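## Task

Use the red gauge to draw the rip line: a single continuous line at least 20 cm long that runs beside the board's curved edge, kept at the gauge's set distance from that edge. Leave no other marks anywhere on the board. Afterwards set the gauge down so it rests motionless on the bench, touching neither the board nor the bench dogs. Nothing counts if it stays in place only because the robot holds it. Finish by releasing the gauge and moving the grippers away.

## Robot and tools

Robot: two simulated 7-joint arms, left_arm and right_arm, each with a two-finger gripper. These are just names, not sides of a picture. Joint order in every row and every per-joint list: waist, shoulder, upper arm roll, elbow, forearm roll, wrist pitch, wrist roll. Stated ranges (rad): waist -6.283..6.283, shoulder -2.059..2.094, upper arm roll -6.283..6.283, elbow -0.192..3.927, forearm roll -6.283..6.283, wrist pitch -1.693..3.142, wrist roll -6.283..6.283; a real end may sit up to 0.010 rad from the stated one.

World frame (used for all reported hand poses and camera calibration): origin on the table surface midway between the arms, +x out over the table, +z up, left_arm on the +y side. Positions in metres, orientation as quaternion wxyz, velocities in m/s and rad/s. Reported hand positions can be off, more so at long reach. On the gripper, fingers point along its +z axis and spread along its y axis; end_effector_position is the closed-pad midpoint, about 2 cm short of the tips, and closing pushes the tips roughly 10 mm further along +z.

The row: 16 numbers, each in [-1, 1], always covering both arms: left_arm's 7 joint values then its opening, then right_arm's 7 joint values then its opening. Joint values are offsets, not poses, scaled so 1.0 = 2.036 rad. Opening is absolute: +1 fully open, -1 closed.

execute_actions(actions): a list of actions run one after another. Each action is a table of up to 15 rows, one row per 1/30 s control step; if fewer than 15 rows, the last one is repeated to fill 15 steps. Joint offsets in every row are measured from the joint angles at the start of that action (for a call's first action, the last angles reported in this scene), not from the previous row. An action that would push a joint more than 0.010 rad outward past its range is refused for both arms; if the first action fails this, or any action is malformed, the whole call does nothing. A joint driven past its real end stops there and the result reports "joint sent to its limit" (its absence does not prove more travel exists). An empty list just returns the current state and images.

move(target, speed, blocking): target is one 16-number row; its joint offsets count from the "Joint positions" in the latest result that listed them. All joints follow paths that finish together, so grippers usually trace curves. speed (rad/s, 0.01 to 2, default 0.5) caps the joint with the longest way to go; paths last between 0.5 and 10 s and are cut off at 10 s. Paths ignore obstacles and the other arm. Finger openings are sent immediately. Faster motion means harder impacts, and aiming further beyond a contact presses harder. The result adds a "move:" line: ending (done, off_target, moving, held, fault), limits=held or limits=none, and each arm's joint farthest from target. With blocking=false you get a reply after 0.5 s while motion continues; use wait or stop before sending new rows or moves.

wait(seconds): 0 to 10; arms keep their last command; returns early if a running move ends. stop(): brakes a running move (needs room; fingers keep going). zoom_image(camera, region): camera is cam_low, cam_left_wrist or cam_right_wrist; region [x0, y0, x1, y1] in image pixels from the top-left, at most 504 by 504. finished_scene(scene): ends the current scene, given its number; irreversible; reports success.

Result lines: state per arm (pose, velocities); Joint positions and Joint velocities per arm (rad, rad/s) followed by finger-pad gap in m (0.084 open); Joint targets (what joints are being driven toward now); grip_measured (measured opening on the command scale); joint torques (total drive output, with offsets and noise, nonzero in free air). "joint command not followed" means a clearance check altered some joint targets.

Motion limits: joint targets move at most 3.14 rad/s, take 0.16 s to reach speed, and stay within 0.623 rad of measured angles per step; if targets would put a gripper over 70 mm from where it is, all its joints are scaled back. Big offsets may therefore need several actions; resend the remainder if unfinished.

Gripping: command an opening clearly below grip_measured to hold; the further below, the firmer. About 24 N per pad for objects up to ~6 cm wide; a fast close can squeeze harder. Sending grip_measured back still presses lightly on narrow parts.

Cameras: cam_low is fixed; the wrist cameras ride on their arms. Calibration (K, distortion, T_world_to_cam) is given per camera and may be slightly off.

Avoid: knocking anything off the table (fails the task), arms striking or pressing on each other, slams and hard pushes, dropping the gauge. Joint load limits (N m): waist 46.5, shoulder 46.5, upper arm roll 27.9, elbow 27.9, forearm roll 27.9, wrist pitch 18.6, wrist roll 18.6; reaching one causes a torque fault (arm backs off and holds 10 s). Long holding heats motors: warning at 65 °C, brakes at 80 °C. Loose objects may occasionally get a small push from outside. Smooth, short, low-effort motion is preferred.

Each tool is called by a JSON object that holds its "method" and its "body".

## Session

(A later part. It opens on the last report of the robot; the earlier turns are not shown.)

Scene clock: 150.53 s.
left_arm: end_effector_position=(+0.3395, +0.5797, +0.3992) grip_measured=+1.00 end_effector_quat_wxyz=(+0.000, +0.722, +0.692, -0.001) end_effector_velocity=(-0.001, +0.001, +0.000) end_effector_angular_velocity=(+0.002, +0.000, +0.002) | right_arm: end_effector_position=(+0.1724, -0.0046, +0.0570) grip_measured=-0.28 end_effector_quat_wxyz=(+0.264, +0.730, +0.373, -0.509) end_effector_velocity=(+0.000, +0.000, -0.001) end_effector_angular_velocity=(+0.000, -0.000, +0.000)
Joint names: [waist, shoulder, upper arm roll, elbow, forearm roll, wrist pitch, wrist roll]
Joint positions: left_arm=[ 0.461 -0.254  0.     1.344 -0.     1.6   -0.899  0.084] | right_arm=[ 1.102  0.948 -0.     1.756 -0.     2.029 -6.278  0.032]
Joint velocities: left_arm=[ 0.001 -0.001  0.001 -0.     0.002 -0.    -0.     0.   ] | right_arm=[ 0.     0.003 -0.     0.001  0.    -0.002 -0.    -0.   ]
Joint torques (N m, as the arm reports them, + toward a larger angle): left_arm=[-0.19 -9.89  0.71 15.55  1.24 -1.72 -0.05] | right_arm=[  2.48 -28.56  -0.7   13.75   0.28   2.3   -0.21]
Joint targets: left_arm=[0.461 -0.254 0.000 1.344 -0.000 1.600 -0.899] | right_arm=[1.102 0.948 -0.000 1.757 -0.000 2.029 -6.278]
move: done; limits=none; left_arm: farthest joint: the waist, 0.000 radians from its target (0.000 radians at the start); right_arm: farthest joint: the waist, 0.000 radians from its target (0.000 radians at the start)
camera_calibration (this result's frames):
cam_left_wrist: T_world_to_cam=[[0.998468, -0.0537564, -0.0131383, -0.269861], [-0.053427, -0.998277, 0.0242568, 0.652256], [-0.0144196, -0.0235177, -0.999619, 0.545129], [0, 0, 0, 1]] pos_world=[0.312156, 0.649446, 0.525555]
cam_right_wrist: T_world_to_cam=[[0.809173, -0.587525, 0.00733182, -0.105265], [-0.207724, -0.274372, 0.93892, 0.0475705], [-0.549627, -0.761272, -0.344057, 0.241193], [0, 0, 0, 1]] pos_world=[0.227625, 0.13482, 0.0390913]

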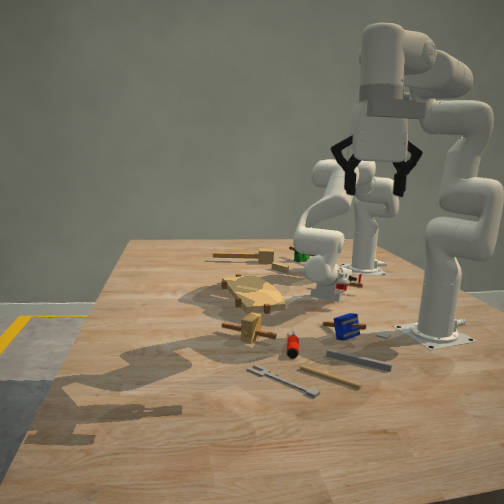

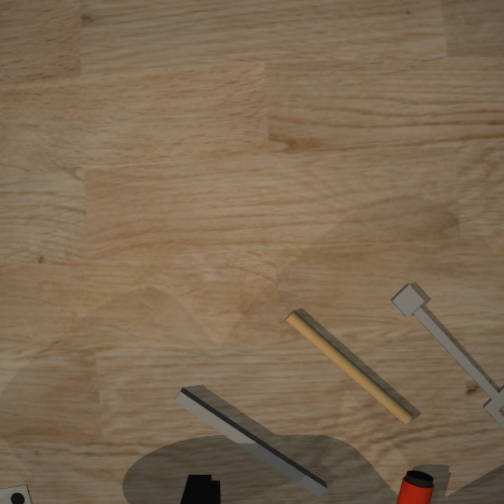

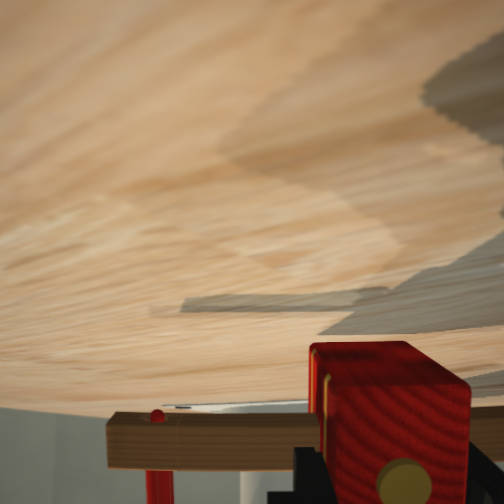

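{"method": "move", "body": {"target": [0,0,0,0,0,0,0,1,0,0.003,0,0.0004,0,-0.0025,0,-0.45], "speed": 0.012}}

{"method": "execute_actions", "body": {"actions": [[[0,0,0,0,0,0,0,1,0,0,0,0,0,0,0,-0.3]],[[0,0,0,0,0,0,0,1,0,0,0,0,0,0,0,-0.25]],[[0,0,0,0,0,0,0,1,0,0,0,0,0,0,0,-0.2]],[[0,0,0,0,0,0,0,1,0,0,0,0,0,0,0,-0.05]]]}}

{"method": "move", "body": {"target": [0,0,0,0,0,0,0,1,0,-0.08,0,0,0,0,0,0.2], "speed": 0.3}}

{"method": "move", "body": {"target": [0,0,0,0,0,0,0,1,0,-0.56,0,-0.61,0,-0.570,0,0.2], "speed": 0.8}}

Scene clock: 156.77 s.
left_arm: end_effector_position=(+0.3395, +0.5797, +0.3992) grip_measured=+1.00 end_effector_quat_wxyz=(+0.000, +0.722, +0.692, -0.001) end_effector_velocity=(+0.000, -0.000, +0.000) end_effector_angular_velocity=(+0.000, -0.001, +0.001) | right_arm: end_effector_position=(+0.1724, -0.0046, +0.0549) grip_measured=-0.28 end_effector_quat_wxyz=(+0.264, +0.730, +0.373, -0.509) end_effector_velocity=(-0.000, +0.000, -0.001) end_effector_angular_velocity=(+0.002, -0.001, +0.001)
Joint names: [waist, shoulder, upper arm roll, elbow, forearm roll, wrist pitch, wrist roll]
Joint positions: left_arm=[ 0.461 -0.254  0.     1.344 -0.     1.6   -0.899  0.084] | right_arm=[ 1.102  0.953 -0.     1.758 -0.     2.026 -6.278  0.032]
Joint velocities: left_arm=[ 0.    -0.001 -0.    -0.    -0.001 -0.    -0.001 -0.   ] | right_arm=[ 0.001  0.     0.    -0.001  0.    -0.003  0.     0.   ]
Joint torques (N m, as the arm reports them, + toward a larger angle): left_arm=[  0.01 -10.     0.5   15.67   1.    -1.62  -0.15] | right_arm=[  2.36 -24.54  -0.6   12.51   0.27  -1.46  -0.16]
Joint targets: left_arm=[0.461 -0.254 0.000 1.344 -0.000 1.600 -0.899] | right_arm=[1.102 0.955 -0.000 1.757 -0.000 2.024 -6.278]
move: done; limits=none; left_arm: farthest joint: the waist, 0.000 radians from its target (0.000 radians at the start); right_arm: farthest joint: the wrist pitch, 0.002 radians from its target (0.005 radians at the start)
camera_calibration (this result's frames):
cam_left_wrist: T_world_to_cam=[[0.998468, -0.0537564, -0.0131383, -0.269861], [-0.053427, -0.998277, 0.0242568, 0.652256], [-0.0144196, -0.0235177, -0.999619, 0.545129], [0, 0, 0, 1]] pos_world=[0.312156, 0.649446, 0.525555]
cam_right_wrist: T_world_to_cam=[[0.809173, -0.587525, 0.00734211, -0.105248], [-0.207627, -0.274221, 0.938986, 0.0495448], [-0.549664, -0.761326, -0.343878, 0.240458], [0, 0, 0, 1]] pos_world=[0.227622, 0.134817, 0.0369391]

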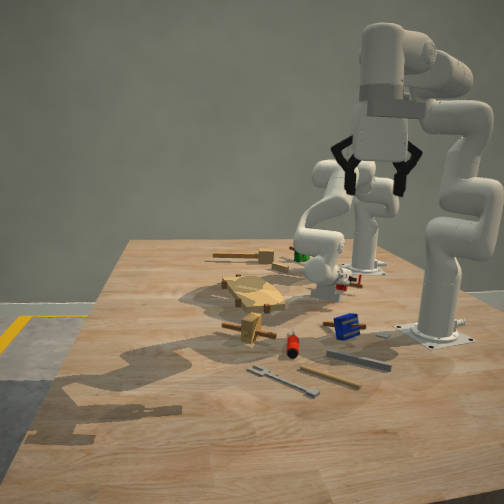

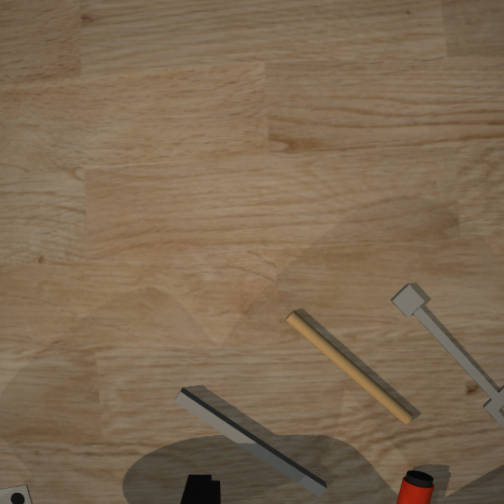

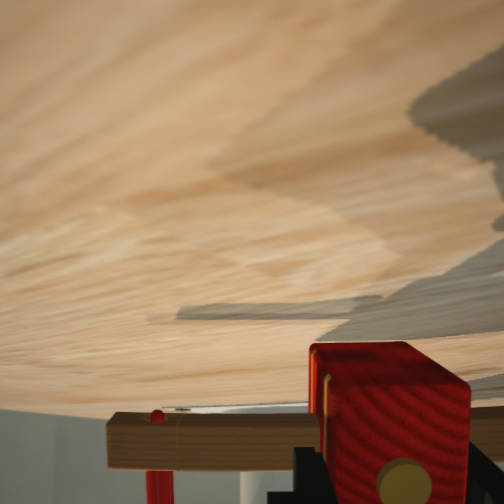

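Scene clock: 158.77 s.
left_arm: end_effector_position=(+0.3395, +0.5797, +0.3992) grip_measured=+1.00 end_effector_quat_wxyz=(+0.000, +0.722, +0.692, -0.001) end_effector_velocity=(-0.000, +0.001, -0.000) end_effector_angular_velocity=(+0.000, +0.001, +0.000) | right_arm: end_effector_position=(+0.1724, -0.0047, +0.0547) grip_measured=-0.06 end_effector_quat_wxyz=(+0.264, +0.730, +0.373, -0.509) end_effector_velocity=(-0.000, -0.000, -0.000) end_effector_angular_velocity=(-0.001, +0.001, +0.000)
Joint names: [waist, shoulder, upper arm roll, elbow, forearm roll, wrist pitch, wrist roll]
Joint positions: left_arm=[ 0.461 -0.254  0.     1.344 -0.     1.6   -0.899  0.084] | right_arm=[ 1.102  0.953 -0.     1.758 -0.     2.026 -6.278  0.041]
Joint velocities: left_arm=[0.    0.001 0.001 0.001 0.001 0.    0.001 0.   ] | right_arm=[ 0.     0.001  0.     0.001 -0.     0.001  0.     0.   ]
Joint torques (N m, as the arm reports them, + toward a larger angle): left_arm=[ -0.74 -10.5    0.42  15.74   0.91  -1.73  -0.33] | right_arm=[  2.46 -28.06  -0.75  13.82   0.28   1.94  -0.24]
Joint targets: left_arm=[0.461 -0.254 0.000 1.344 -0.000 1.600 -0.899] | right_arm=[1.102 0.953 -0.000 1.758 -0.000 2.026 -6.278]
camera_calibration (this result's frames):
cam_left_wrist: T_world_to_cam=[[0.998468, -0.0537562, -0.0131383, -0.269861], [-0.0534268, -0.998277, 0.0242569, 0.652256], [-0.0144197, -0.0235178, -0.999619, 0.545129], [0, 0, 0, 1]] pos_world=[0.312156, 0.649445, 0.525555]
cam_right_wrist: T_world_to_cam=[[0.80917, -0.587528, 0.00735371, -0.105255], [-0.207613, -0.274181, 0.939, 0.0496732], [-0.549673, -0.761338, -0.343837, 0.240371], [0, 0, 0, 1]] pos_world=[0.227608, 0.134783, 0.0367794]

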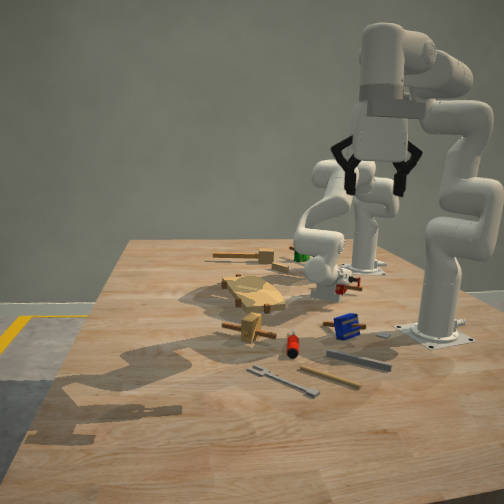

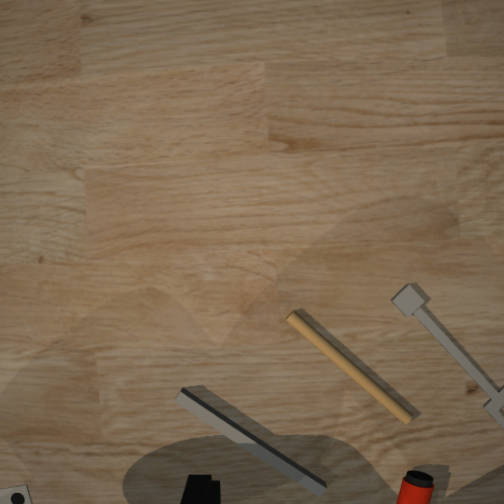

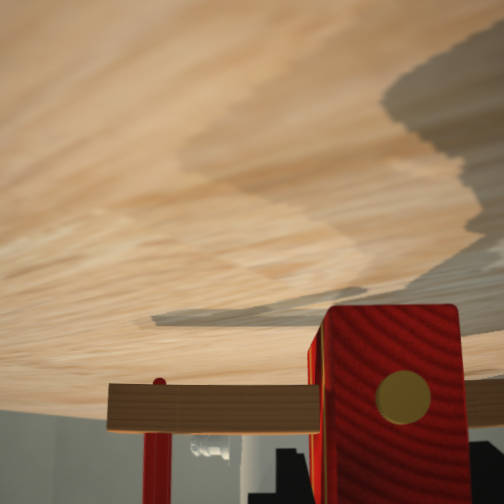

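Scene clock: 159.77 s.
left_arm: end_effector_position=(+0.3395, +0.5797, +0.3992) grip_measured=+1.00 end_effector_quat_wxyz=(+0.000, +0.722, +0.692, -0.001) end_effector_velocity=(-0.001, +0.001, -0.000) end_effector_angular_velocity=(-0.001, +0.000, +0.004) | right_arm: end_effector_position=(+0.1894, +0.0192, +0.1153) grip_measured=+0.19 end_effector_quat_wxyz=(+0.233, +0.768, +0.392, -0.449) end_effector_velocity=(+0.001, +0.002, +0.003) end_effector_angular_velocity=(+0.009, -0.005, +0.001)
Joint names: [waist, shoulder, upper arm roll, elbow, forearm roll, wrist pitch, wrist roll]
Joint positions: left_arm=[ 0.461 -0.254  0.     1.344 -0.     1.6   -0.899  0.084] | right_arm=[ 1.102  0.791 -0.     1.757 -0.     2.026 -6.278  0.052]
Joint velocities: left_arm=[ 0.001  0.001  0.002  0.001  0.     0.    -0.     0.   ] | right_arm=[ 0.001 -0.006 -0.     0.005  0.001  0.    -0.     0.   ]
Joint torques (N m, as the arm reports them, + toward a larger angle): left_arm=[  0.04 -10.16   0.74  15.57   1.15  -1.82  -0.27] | right_arm=[  2.31 -27.66  -0.73  15.16   0.11   1.41  -0.26]
Joint targets: left_arm=[0.461 -0.254 0.000 1.344 -0.000 1.600 -0.899] | right_arm=[1.102 0.790 -0.000 1.758 -0.000 2.026 -6.278]
move: done; limits=none; left_arm: farthest joint: the waist, 0.000 radians from its target (0.000 radians at the start); right_arm: farthest joint: the shoulder, 0.001 radians from its target (0.163 radians at the start)
camera_calibration (this result's frames):
cam_left_wrist: T_world_to_cam=[[0.998468, -0.0537562, -0.0131384, -0.269861], [-0.0534268, -0.998277, 0.024257, 0.652256], [-0.0144197, -0.0235179, -0.999619, 0.545129], [0, 0, 0, 1]] pos_world=[0.312156, 0.649445, 0.525555]
cam_right_wrist: T_world_to_cam=[[0.808554, -0.588391, 0.00607542, -0.105196], [-0.292664, -0.393172, 0.871644, 0.0289944], [-0.510479, -0.706549, -0.490101, 0.297127], [0, 0, 0, 1]] pos_world=[0.245219, 0.159438, 0.120989]

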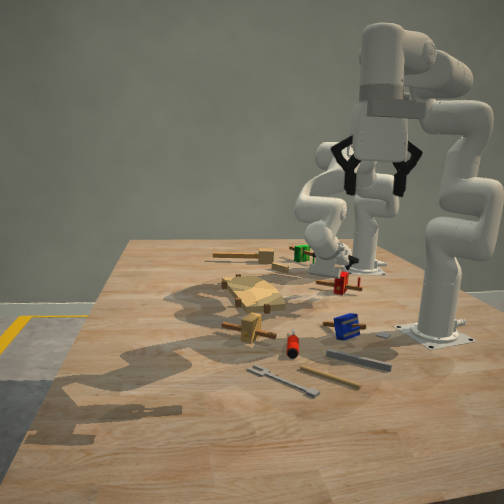

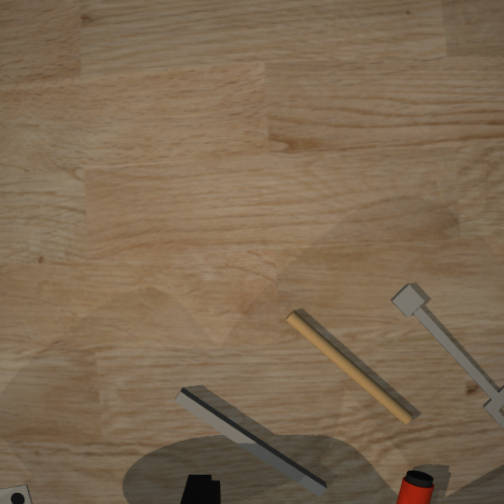

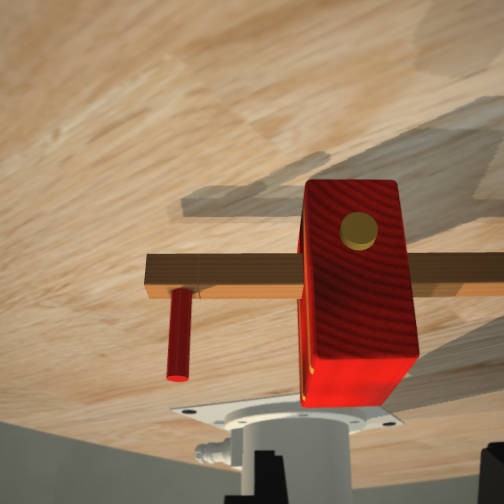

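Scene clock: 161.93 s.
left_arm: end_effector_position=(+0.3395, +0.5797, +0.3992) grip_measured=+1.00 end_effector_quat_wxyz=(+0.000, +0.722, +0.692, -0.001) end_effector_velocity=(-0.000, +0.000, +0.000) end_effector_angular_velocity=(-0.000, -0.001, +0.003) | right_arm: end_effector_position=(+0.1585, -0.0240, +0.1452) grip_measured=+0.19 end_effector_quat_wxyz=(+0.001, +0.890, +0.455, -0.001) end_effector_velocity=(-0.001, -0.001, -0.000) end_effector_angular_velocity=(+0.001, +0.000, +0.000)
Joint names: [waist, shoulder, upper arm roll, elbow, forearm roll, wrist pitch, wrist roll]
Joint positions: left_arm=[ 0.461 -0.254  0.     1.344 -0.     1.6   -0.899  0.084] | right_arm=[ 1.102 -0.348 -0.     0.516 -0.     0.866 -6.278  0.052]
Joint velocities: left_arm=[ 0.001 -0.001  0.001 -0.    -0.001 -0.    -0.001  0.   ] | right_arm=[ 0.001 -0.004 -0.    -0.004  0.001 -0.001  0.     0.   ]
Joint torques (N m, as the arm reports them, + toward a larger angle): left_arm=[ -0.07 -10.67   0.75  15.46   0.95  -1.7   -0.19] | right_arm=[  2.59 -10.2   -0.15  17.19   0.36  -2.04  -0.22]
Joint targets: left_arm=[0.461 -0.254 0.000 1.344 -0.000 1.600 -0.899] | right_arm=[1.102 -0.349 -0.000 0.516 -0.000 0.866 -6.278]
move: done; limits=none; left_arm: farthest joint: the waist, 0.000 radians from its target (0.000 radians at the start); right_arm: farthest joint: the shoulder, 0.001 radians from its target (1.140 radians at the start)
camera_calibration (this result's frames):
cam_left_wrist: T_world_to_cam=[[0.998468, -0.0537562, -0.0131384, -0.269861], [-0.0534267, -0.998277, 0.024257, 0.652256], [-0.0144197, -0.0235179, -0.999619, 0.545129], [0, 0, 0, 1]] pos_world=[0.312156, 0.649445, 0.525555]
cam_right_wrist: T_world_to_cam=[[0.808149, -0.588962, -0.00437651, -0.104204], [-0.588966, -0.808158, 0.000427794, 0.140434], [-0.00378886, 0.00223189, -0.99999, 0.276218], [0, 0, 0, 1]] pos_world=[0.16797, 0.0515043, 0.275699]

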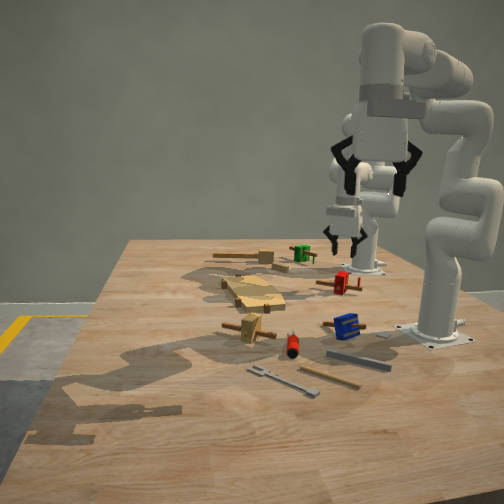

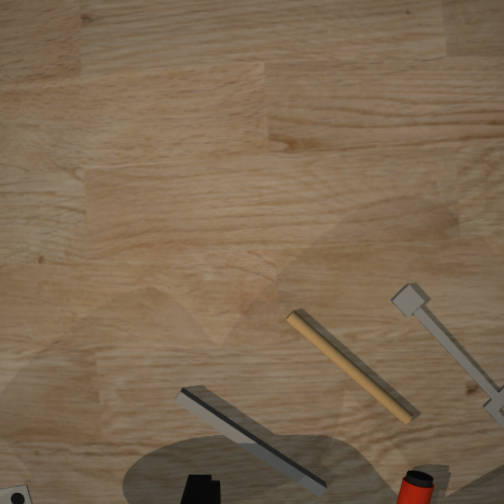

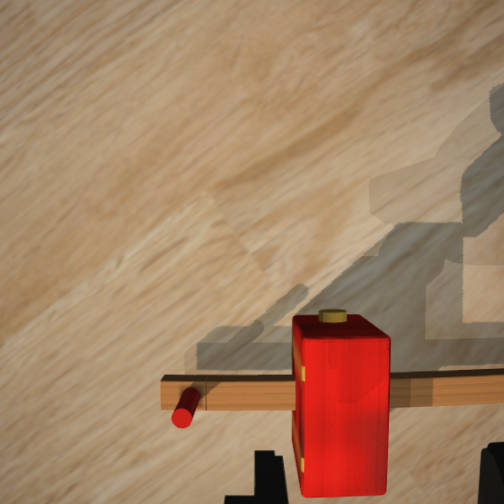

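{"method": "move", "body": {"target": [0,0,0,0,0,0,0,1,0,0.1364,0,-0.0385,0,-0.1758,0,0.2], "speed": 0.3}}

{"method": "execute_actions", "body": {"actions": [[[0,0,0,0,0,0,0,1,0,0,0,0,0,0,0,-0.15]],[[0,0,0,0,0,0,0,1,0,0,0,0,0,0,0,-1]]]}}

{"method": "move", "body": {"target": [0,0,0,0,0,0,0,1,0,-0.1364,0,0.0385,0,0.1758,0,-1], "speed": 0.4}}

Scene clock: 169.33 s.
left_arm: end_effector_position=(+0.3395, +0.5797, +0.3992) grip_measured=+1.00 end_effector_quat_wxyz=(+0.000, +0.722, +0.692, -0.001) end_effector_velocity=(+0.001, -0.001, +0.000) end_effector_angular_velocity=(+0.001, -0.001, -0.002) | right_arm: end_effector_position=(+0.1622, -0.0187, +0.0501) grip_measured=+0.19 end_effector_quat_wxyz=(-0.000, +0.890, +0.455, +0.000) end_effector_velocity=(-0.001, -0.001, -0.002) end_effector_angular_velocity=(-0.004, +0.003, +0.002)
Joint names: [waist, shoulder, upper arm roll, elbow, forearm roll, wrist pitch, wrist roll]
Joint positions: left_arm=[ 0.461 -0.254  0.     1.344 -0.     1.6   -0.899  0.084] | right_arm=[ 1.102 -0.071 -0.     0.438 -0.     0.508 -6.278  0.052]
Joint velocities: left_arm=[-0.001 -0.    -0.002  0.    -0.001 -0.001 -0.     0.   ] | right_arm=[ 0.001  0.003  0.    -0.002 -0.    -0.001 -0.     0.   ]
Joint torques (N m, as the arm reports them, + toward a larger angle): left_arm=[ -0.39 -10.24   0.76  15.61   1.21  -1.81   0.  ] | right_arm=[  2.5  -12.9   -0.47  14.26   0.25  -2.01  -0.21]
Joint targets: left_arm=[0.461 -0.254 0.000 1.344 -0.000 1.600 -0.899] | right_arm=[1.102 -0.070 -0.000 0.438 -0.000 0.508 -6.278]
move: done; limits=none; left_arm: farthest joint: the waist, 0.000 radians from its target (0.000 radians at the start); right_arm: farthest joint: the waist, 0.000 radians from its target (0.000 radians at the start)
camera_calibration (this result's frames):
cam_left_wrist: T_world_to_cam=[[0.998468, -0.0537564, -0.0131384, -0.269861], [-0.0534269, -0.998277, 0.0242569, 0.652256], [-0.0144197, -0.0235178, -0.999619, 0.545129], [0, 0, 0, 1]] pos_world=[0.312157, 0.649445, 0.525555]
cam_right_wrist: T_world_to_cam=[[0.808178, -0.588921, -0.00446163, -0.104545], [-0.588933, -0.808179, -0.00193568, 0.147084], [-0.00246583, 0.00419198, -0.999988, 0.18093], [0, 0, 0, 1]] pos_world=[0.17156, 0.0565427, 0.180746]

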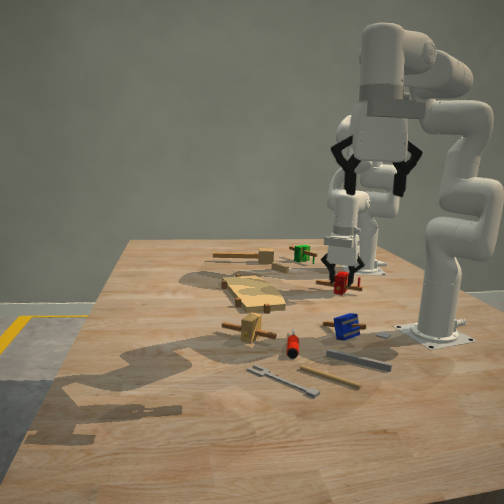

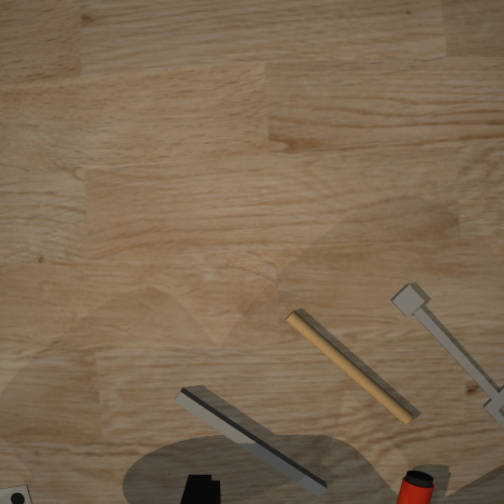

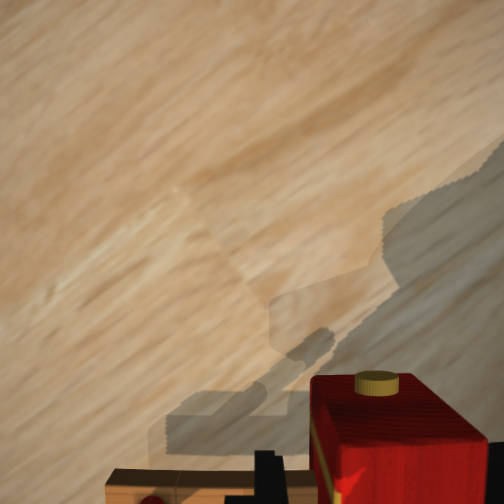

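Scene clock: 170.33 s.
left_arm: end_effector_position=(+0.3395, +0.5797, +0.3992) grip_measured=+1.00 end_effector_quat_wxyz=(+0.000, +0.722, +0.692, -0.001) end_effector_velocity=(+0.000, -0.001, -0.000) end_effector_angular_velocity=(-0.000, +0.001, -0.002) | right_arm: end_effector_position=(+0.1629, -0.0177, +0.0510) grip_measured=-0.28 end_effector_quat_wxyz=(-0.001, +0.890, +0.455, +0.002) end_effector_velocity=(+0.001, -0.000, -0.000) end_effector_angular_velocity=(-0.001, +0.001, -0.002)
Joint names: [waist, shoulder, upper arm roll, elbow, forearm roll, wrist pitch, wrist roll]
Joint positions: left_arm=[ 0.461 -0.254  0.     1.344 -0.     1.6   -0.899  0.084] | right_arm=[ 1.102 -0.072  0.     0.439 -0.     0.508 -6.278  0.032]
Joint velocities: left_arm=[ 0.    -0.    -0.001 -0.    -0.     0.001  0.001 -0.   ] | right_arm=[-0.001  0.001 -0.     0.002  0.     0.002 -0.    -0.   ]
Joint torques (N m, as the arm reports them, + toward a larger angle): left_arm=[ -0.09 -10.48   0.74  15.5    0.96  -1.83  -0.12] | right_arm=[ 2.01 -9.1  -0.73 10.01  0.15 -0.77 -0.15]
Joint targets: left_arm=[0.461 -0.254 0.000 1.344 -0.000 1.600 -0.899] | right_arm=[1.102 -0.071 -0.000 0.439 -0.000 0.508 -6.278]
camera_calibration (this result's frames):
cam_left_wrist: T_world_to_cam=[[0.998468, -0.0537563, -0.0131384, -0.269861], [-0.0534268, -0.998277, 0.024257, 0.652256], [-0.0144198, -0.0235178, -0.999619, 0.545129], [0, 0, 0, 1]] pos_world=[0.312157, 0.649445, 0.525555]
cam_right_wrist: T_world_to_cam=[[0.808292, -0.588765, -0.00447764, -0.104498], [-0.588782, -0.808275, -0.00515782, 0.148406], [-0.00058242, 0.00680538, -0.999977, 0.181578], [0, 0, 0, 1]] pos_world=[0.17195, 0.0571925, 0.181872]

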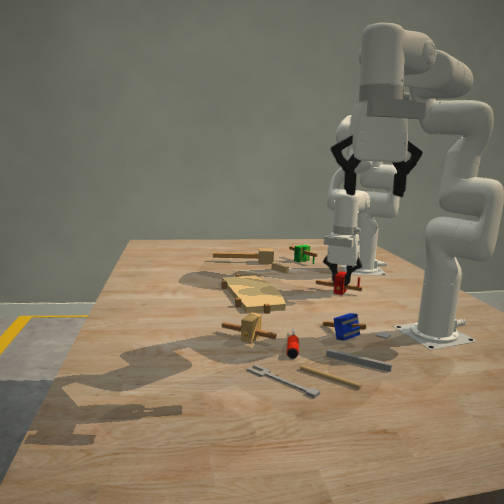

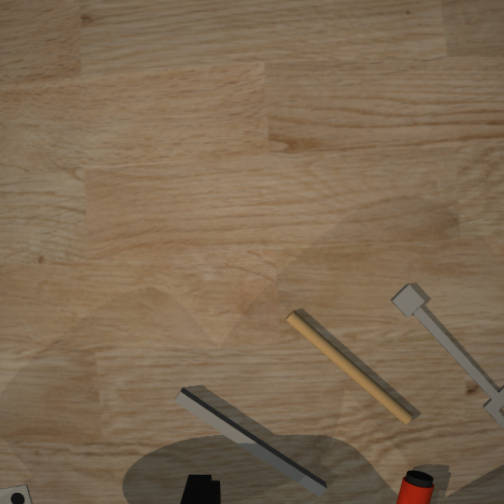

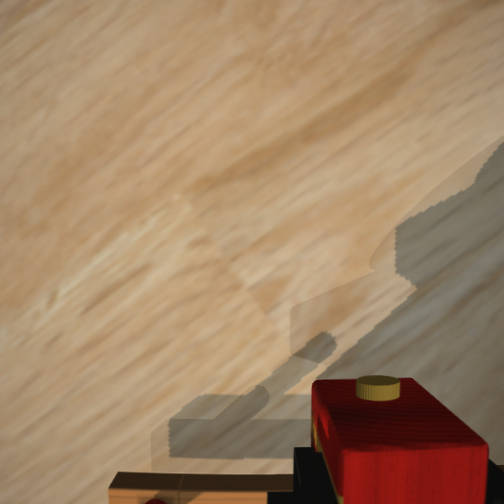

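Scene clock: 171.77 s.
left_arm: end_effector_position=(+0.3395, +0.5797, +0.3992) grip_measured=+1.00 end_effector_quat_wxyz=(+0.000, +0.722, +0.692, -0.001) end_effector_velocity=(-0.000, +0.000, +0.001) end_effector_angular_velocity=(+0.000, -0.002, +0.001) | right_arm: end_effector_position=(+0.1590, -0.0232, +0.1462) grip_measured=-0.28 end_effector_quat_wxyz=(-0.000, +0.890, +0.455, +0.001) end_effector_velocity=(+0.001, +0.001, +0.002) end_effector_angular_velocity=(+0.003, -0.002, -0.002)
Joint names: [waist, shoulder, upper arm roll, elbow, forearm roll, wrist pitch, wrist roll]
Joint positions: left_arm=[ 0.461 -0.254  0.     1.344 -0.     1.6   -0.899  0.084] | right_arm=[ 1.102 -0.349  0.     0.518 -0.     0.865 -6.278  0.032]
Joint velocities: left_arm=[ 0.    -0.001  0.001  0.    -0.    -0.     0.    -0.   ] | right_arm=[-0.002 -0.002 -0.     0.004 -0.     0.003  0.     0.   ]
Joint torques (N m, as the arm reports them, + toward a larger angle): left_arm=[ -0.07 -10.16   0.4   15.69   0.97  -1.9   -0.19] | right_arm=[  2.52 -10.5   -0.12  17.67   0.19  -2.17  -0.17]
Joint targets: left_arm=[0.461 -0.254 0.000 1.344 -0.000 1.600 -0.899] | right_arm=[1.102 -0.349 0.000 0.518 -0.000 0.865 -6.278]
move: done; limits=none; left_arm: farthest joint: the waist, 0.000 radians from its target (0.000 radians at the start); right_arm: farthest joint: the shoulder, 0.001 radians from its target (0.278 radians at the start)
camera_calibration (this result's frames):
cam_left_wrist: T_world_to_cam=[[0.998468, -0.0537563, -0.0131386, -0.269861], [-0.0534268, -0.998277, 0.024257, 0.652256], [-0.0144199, -0.0235179, -0.999619, 0.545129], [0, 0, 0, 1]] pos_world=[0.312157, 0.649445, 0.525554]
cam_right_wrist: T_world_to_cam=[[0.808257, -0.588814, -0.00436477, -0.104167], [-0.588827, -0.808254, -0.00276143, 0.141794], [-0.00190187, 0.00480203, -0.999987, 0.27699], [0, 0, 0, 1]] pos_world=[0.168212, 0.0519404, 0.276924]

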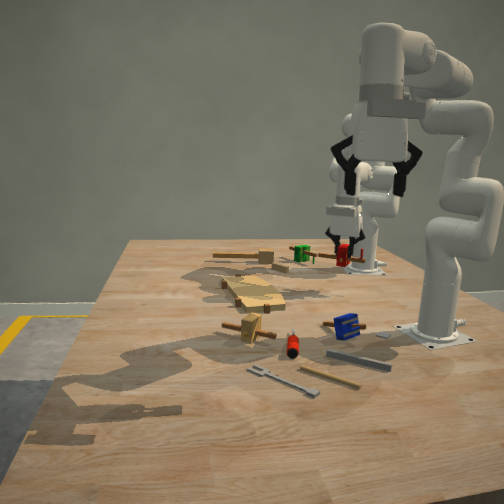

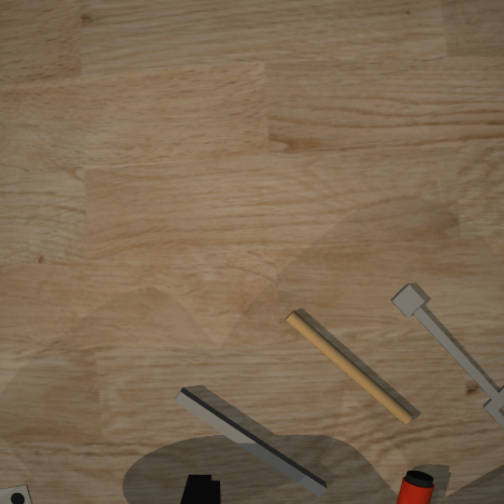

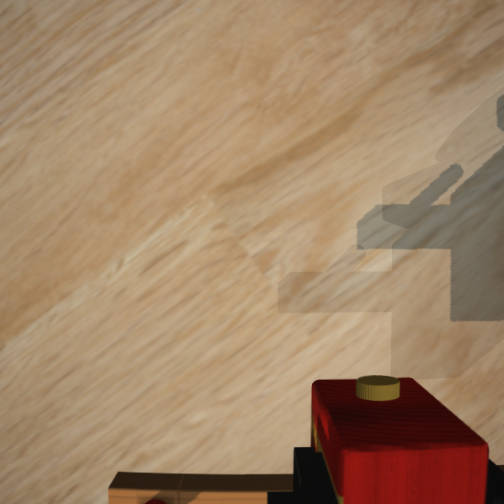

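{"method": "move", "body": {"target": [0,0,0,0,0,0,0,1,-0.3081,0.2467,0,0.1903,0,-0.0555,0.7404,-1], "speed": 0.8}}

Scene clock: 187.33 s.
left_arm: end_effector_position=(+0.3395, +0.5797, +0.3992) grip_measured=+1.00 end_effector_quat_wxyz=(+0.000, +0.722, +0.692, -0.001) end_effector_velocity=(-0.000, +0.000, -0.000) end_effector_angular_velocity=(-0.001, +0.000, +0.001) | right_arm: end_effector_position=(+0.4021, -0.1499, +0.0998) grip_measured=-0.28 end_effector_quat_wxyz=(+0.000, +0.829, -0.560, -0.000) end_effector_velocity=(+0.001, -0.003, -0.001) end_effector_angular_velocity=(-0.001, +0.001, -0.008)
Joint names: [waist, shoulder, upper arm roll, elbow, forearm roll, wrist pitch, wrist roll]
Joint positions: left_arm=[ 0.461 -0.254  0.     1.344 -0.     1.6   -0.899  0.084] | right_arm=[ 0.475  0.153  0.     0.905 -0.     0.752 -4.771  0.032]
Joint velocities: left_arm=[-0.     0.     0.001  0.    -0.     0.    -0.    -0.   ] | right_arm=[-0.003  0.001 -0.003 -0.     0.    -0.     0.002  0.   ]
Joint torques (N m, as the arm reports them, + toward a larger angle): left_arm=[  0.24 -10.52   0.69  15.34   1.24  -1.81  -0.19] | right_arm=[  2.52 -19.44  -0.37  16.68   0.23  -2.    -0.2 ]
Joint targets: left_arm=[0.461 -0.254 0.000 1.344 -0.000 1.600 -0.899] | right_arm=[0.475 0.153 0.000 0.905 -0.000 0.752 -4.770]
move: done; limits=none; left_arm: farthest joint: the waist, 0.000 radians from its target (0.000 radians at the start); right_arm: farthest joint: the waist, 0.001 radians from its target (0.627 radians at the start)
camera_calibration (this result's frames):
cam_left_wrist: T_world_to_cam=[[0.998468, -0.0537564, -0.0131385, -0.269861], [-0.053427, -0.998277, 0.0242569, 0.652256], [-0.0144198, -0.0235178, -0.999619, 0.545129], [0, 0, 0, 1]] pos_world=[0.312157, 0.649445, 0.525554]
cam_right_wrist: T_world_to_cam=[[-0.929215, -0.369517, -0.00410231, 0.356013], [-0.369514, 0.929224, -0.00167342, 0.35457], [0.00443032, -0.000039104, -0.99999, 0.228424], [0, 0, 0, 1]] pos_world=[0.460819, -0.197913, 0.230476]

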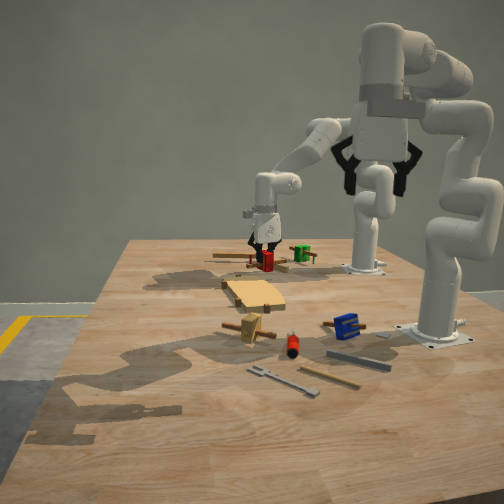

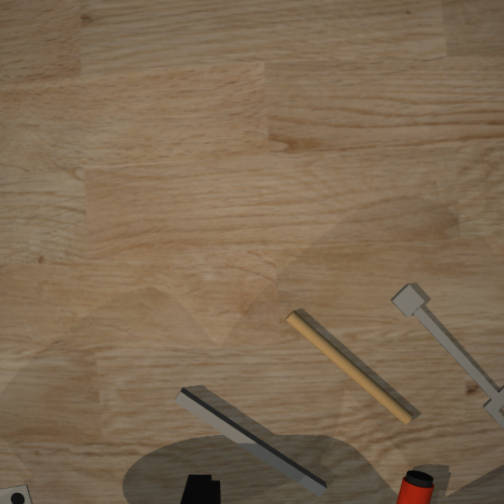

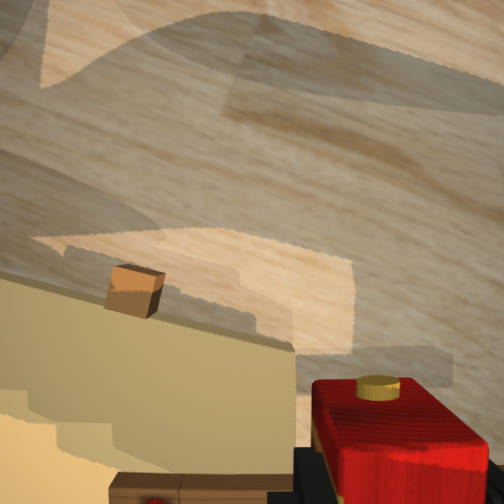

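{"method": "move", "body": {"target": [0,0,0,0,0,0,0,1,0,0.0301,0,-0.0144,0,-0.0445,0.0064,-1], "speed": 0.1}}

{"method": "zoom_image", "body": {"camera": "cam_low", "region": [210,240,310,310]}}

Scene clock: 194.97 s.
left_arm: end_effector_position=(+0.3395, +0.5797, +0.3992) grip_measured=+1.00 end_effector_quat_wxyz=(+0.000, +0.722, +0.692, -0.001) end_effector_velocity=(-0.001, +0.001, +0.000) end_effector_angular_velocity=(+0.001, +0.000, +0.003) | right_arm: end_effector_position=(+0.4003, -0.1505, +0.0681) grip_measured=-0.28 end_effector_quat_wxyz=(+0.000, +0.825, -0.565, +0.000) end_effector_velocity=(-0.001, -0.001, -0.002) end_effector_angular_velocity=(-0.001, +0.004, -0.001)
Joint names: [waist, shoulder, upper arm roll, elbow, forearm roll, wrist pitch, wrist roll]
Joint positions: left_arm=[ 0.461 -0.254  0.     1.344 -0.     1.6   -0.899  0.084] | right_arm=[ 0.475  0.214  0.     0.876 -0.     0.662 -4.758  0.032]
Joint velocities: left_arm=[ 0.001 -0.001  0.001 -0.     0.001 -0.    -0.001  0.   ] | right_arm=[-0.001  0.003  0.    -0.002  0.    -0.     0.    -0.   ]
Joint torques (N m, as the arm reports them, + toward a larger angle): left_arm=[ -0.22 -10.17   0.49  15.52   1.05  -1.69  -0.2 ] | right_arm=[  2.52 -19.7   -0.39  16.03   0.19  -2.05  -0.17]
Joint targets: left_arm=[0.461 -0.254 0.000 1.344 -0.000 1.600 -0.899] | right_arm=[0.475 0.214 0.000 0.876 -0.000 0.662 -4.758]
move: done; limits=none; left_arm: farthest joint: the waist, 0.000 radians from its target (0.000 radians at the start); right_arm: farthest joint: the waist, 0.000 radians from its target (0.000 radians at the start)
camera_calibration (this result's frames):
cam_left_wrist: T_world_to_cam=[[0.998468, -0.0537564, -0.0131386, -0.269861], [-0.053427, -0.998277, 0.0242568, 0.652256], [-0.0144199, -0.0235177, -0.999619, 0.545129], [0, 0, 0, 1]] pos_world=[0.312157, 0.649445, 0.525555]
cam_right_wrist: T_world_to_cam=[[-0.933944, -0.357392, -0.00445944, 0.357776], [-0.357388, 0.933954, -0.00165723, 0.350268], [0.00475719, 0.0000459898, -0.999989, 0.196561], [0, 0, 0, 1]] pos_world=[0.458389, -0.199277, 0.198735]

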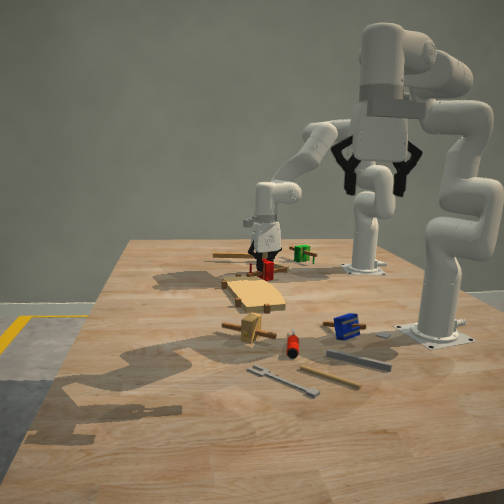

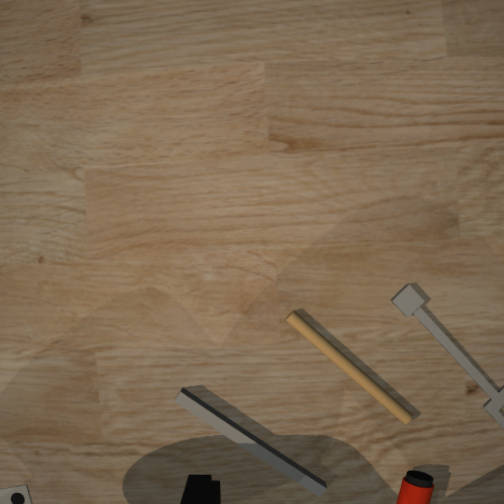

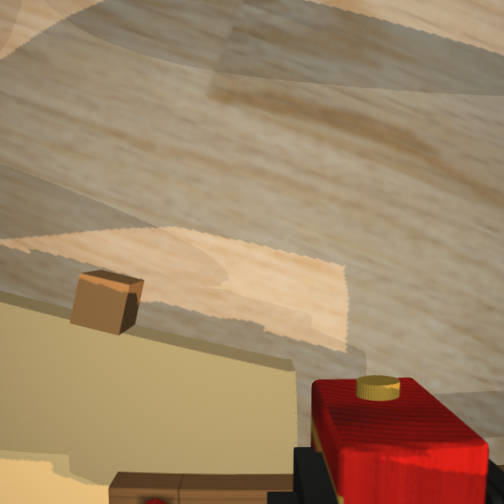

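Region (210, 240, 310, 310) of cam_low's 504x504 image, scaled by 5.040, with more detail than that image has; it fills the top 353 rows of this view, and the rest is white.

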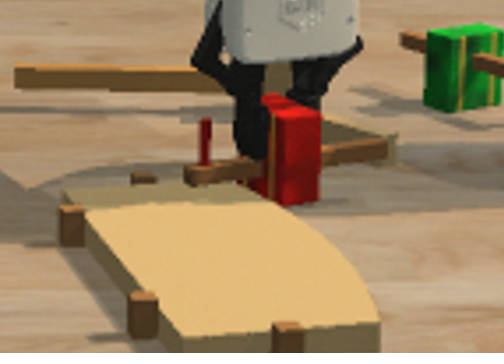

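{"method": "move", "body": {"target": [0,0,0,0,0,0,0,1,0,0.0073,0,0.0104,0,0.003,0,-1], "speed": 0.025}}

Scene clock: 199.30 s.
left_arm: end_effector_position=(+0.3395, +0.5797, +0.3992) grip_measured=+1.00 end_effector_quat_wxyz=(+0.000, +0.722, +0.692, -0.001) end_effector_velocity=(+0.000, -0.000, -0.000) end_effector_angular_velocity=(-0.000, -0.000, +0.000) | right_arm: end_effector_position=(+0.4047, -0.1490, +0.0676) grip_measured=-0.28 end_effector_quat_wxyz=(+0.001, +0.825, -0.565, -0.001) end_effector_velocity=(+0.000, +0.001, +0.001) end_effector_angular_velocity=(+0.000, -0.001, +0.001)
Joint names: [waist, shoulder, upper arm roll, elbow, forearm roll, wrist pitch, wrist roll]
Joint positions: left_arm=[ 0.461 -0.254  0.     1.344 -0.     1.6   -0.899  0.084] | right_arm=[ 0.475  0.229  0.     0.896 -0.     0.669 -4.758  0.032]
Joint velocities: left_arm=[ 0.     0.001 -0.     0.    -0.    -0.001 -0.001 -0.   ] | right_arm=[ 0.001 -0.    -0.     0.002 -0.     0.001 -0.     0.   ]
Joint torques (N m, as the arm reports them, + toward a larger angle): left_arm=[  0.09 -10.5    0.57  15.67   1.02  -1.75  -0.19] | right_arm=[  2.36 -20.24  -0.37  18.24   0.15  -4.12  -0.16]
Joint targets: left_arm=[0.461 -0.254 0.000 1.344 -0.000 1.600 -0.899] | right_arm=[0.475 0.229 0.000 0.897 -0.000 0.668 -4.758]
move: done; limits=none; left_arm: farthest joint: the waist, 0.000 radians from its target (0.000 radians at the start); right_arm: farthest joint: the elbow, 0.001 radians from its target (0.022 radians at the start)
camera_calibration (this result's frames):
cam_left_wrist: T_world_to_cam=[[0.998468, -0.0537564, -0.0131386, -0.269861], [-0.053427, -0.998277, 0.0242567, 0.652256], [-0.0144199, -0.0235176, -0.999619, 0.545129], [0, 0, 0, 1]] pos_world=[0.312157, 0.649445, 0.525555]
cam_right_wrist: T_world_to_cam=[[-0.933964, -0.357361, -0.00224118, 0.362262], [-0.357358, 0.933966, -0.00157661, 0.35047], [0.0026566, -0.000671591, -0.999996, 0.196786], [0, 0, 0, 1]] pos_world=[0.46306, -0.197737, 0.19815]

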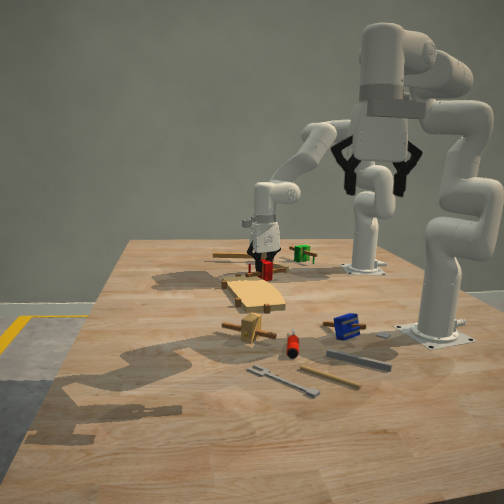

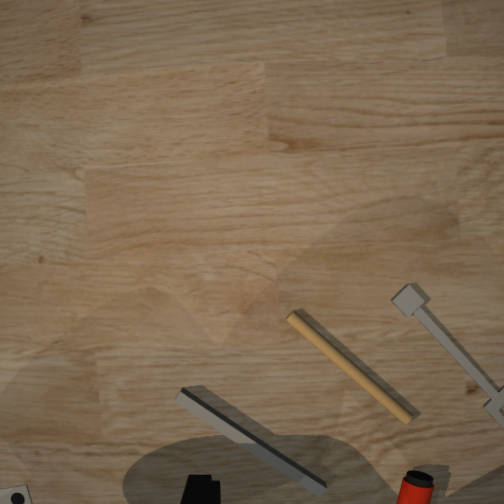

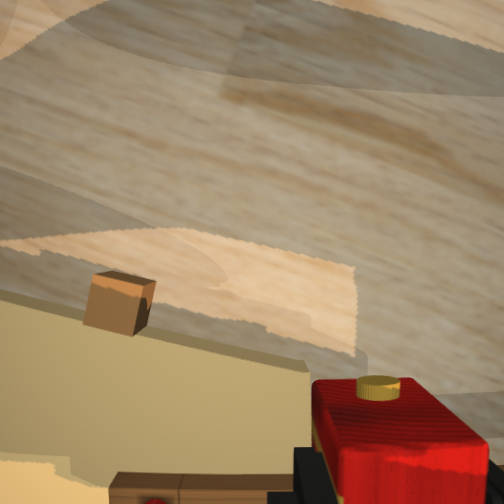

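{"method": "move", "body": {"target": [0,0,0,0,0,0,0,1,0,0.0065,0,-0.0012,0,-0.0085,0,-1], "speed": 0.025}}

{"method": "zoom_image", "body": {"camera": "cam_low", "region": [225,250,295,300]}}

Scene clock: 204.27 s.
left_arm: end_effector_position=(+0.3395, +0.5797, +0.3992) grip_measured=+1.00 end_effector_quat_wxyz=(+0.000, +0.722, +0.692, -0.001) end_effector_velocity=(-0.001, +0.001, -0.001) end_effector_angular_velocity=(-0.000, +0.002, +0.002) | right_arm: end_effector_position=(+0.4054, -0.1488, +0.0620) grip_measured=-0.28 end_effector_quat_wxyz=(+0.000, +0.825, -0.565, -0.000) end_effector_velocity=(-0.000, -0.000, -0.000) end_effector_angular_velocity=(-0.000, +0.000, -0.001)
Joint names: [waist, shoulder, upper arm roll, elbow, forearm roll, wrist pitch, wrist roll]
Joint positions: left_arm=[ 0.461 -0.254  0.     1.344 -0.     1.6   -0.899  0.084] | right_arm=[ 0.475  0.242  0.     0.893 -0.     0.652 -4.758  0.032]
Joint velocities: left_arm=[ 0.001  0.001  0.001 -0.     0.001  0.    -0.001  0.   ] | right_arm=[-0.     0.     0.    -0.    -0.    -0.001  0.    -0.   ]
Joint torques (N m, as the arm reports them, + toward a larger angle): left_arm=[ -0.32 -10.36   0.55  15.69   1.15  -1.61  -0.07] | right_arm=[  3.08 -20.47   0.07  22.41   0.24  -8.22  -0.15]
Joint targets: left_arm=[0.461 -0.254 0.000 1.344 -0.000 1.600 -0.899] | right_arm=[0.475 0.242 0.000 0.893 -0.000 0.652 -4.758]
move: done; limits=none; left_arm: farthest joint: the waist, 0.000 radians from its target (0.000 radians at the start); right_arm: farthest joint: the waist, 0.000 radians from its target (0.000 radians at the start)
camera_calibration (this result's frames):
cam_left_wrist: T_world_to_cam=[[0.998468, -0.0537565, -0.0131385, -0.269861], [-0.0534271, -0.998277, 0.0242567, 0.652256], [-0.0144199, -0.0235176, -0.999619, 0.545129], [0, 0, 0, 1]] pos_world=[0.312157, 0.649445, 0.525555]
cam_right_wrist: T_world_to_cam=[[-0.933978, -0.357306, -0.00429481, 0.363058], [-0.357302, 0.933987, -0.00166773, 0.350504], [0.00460719, -0.0000230814, -0.999989, 0.190519], [0, 0, 0, 1]] pos_world=[0.463446, -0.197639, 0.192661]

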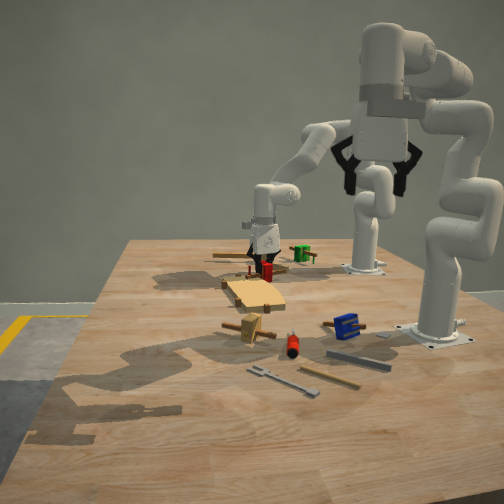

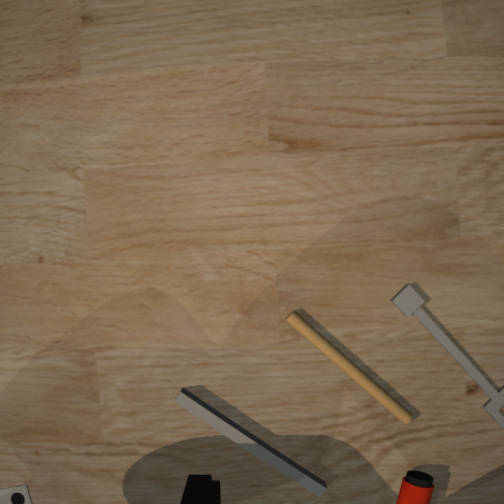

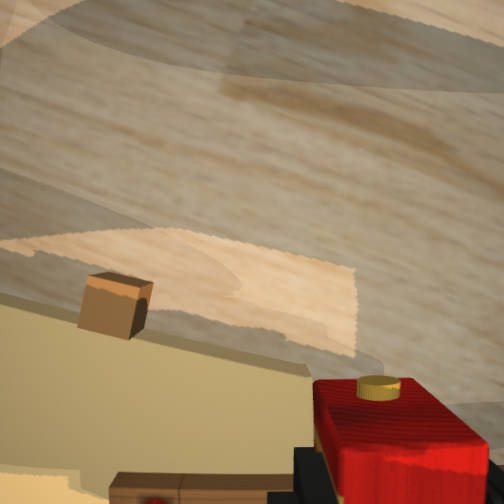

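Region (225, 250, 295, 300) of cam_low's 504x504 image, scaled by 7.200, with more detail than that image has; it fills the top 360 rows of this view, and the rest is white.

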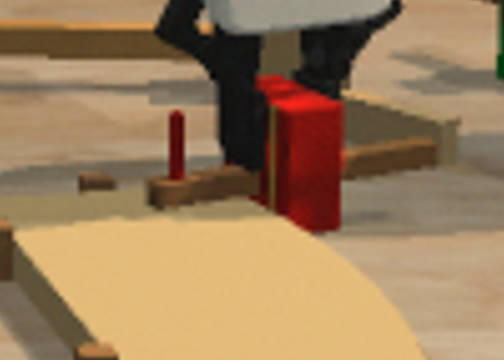

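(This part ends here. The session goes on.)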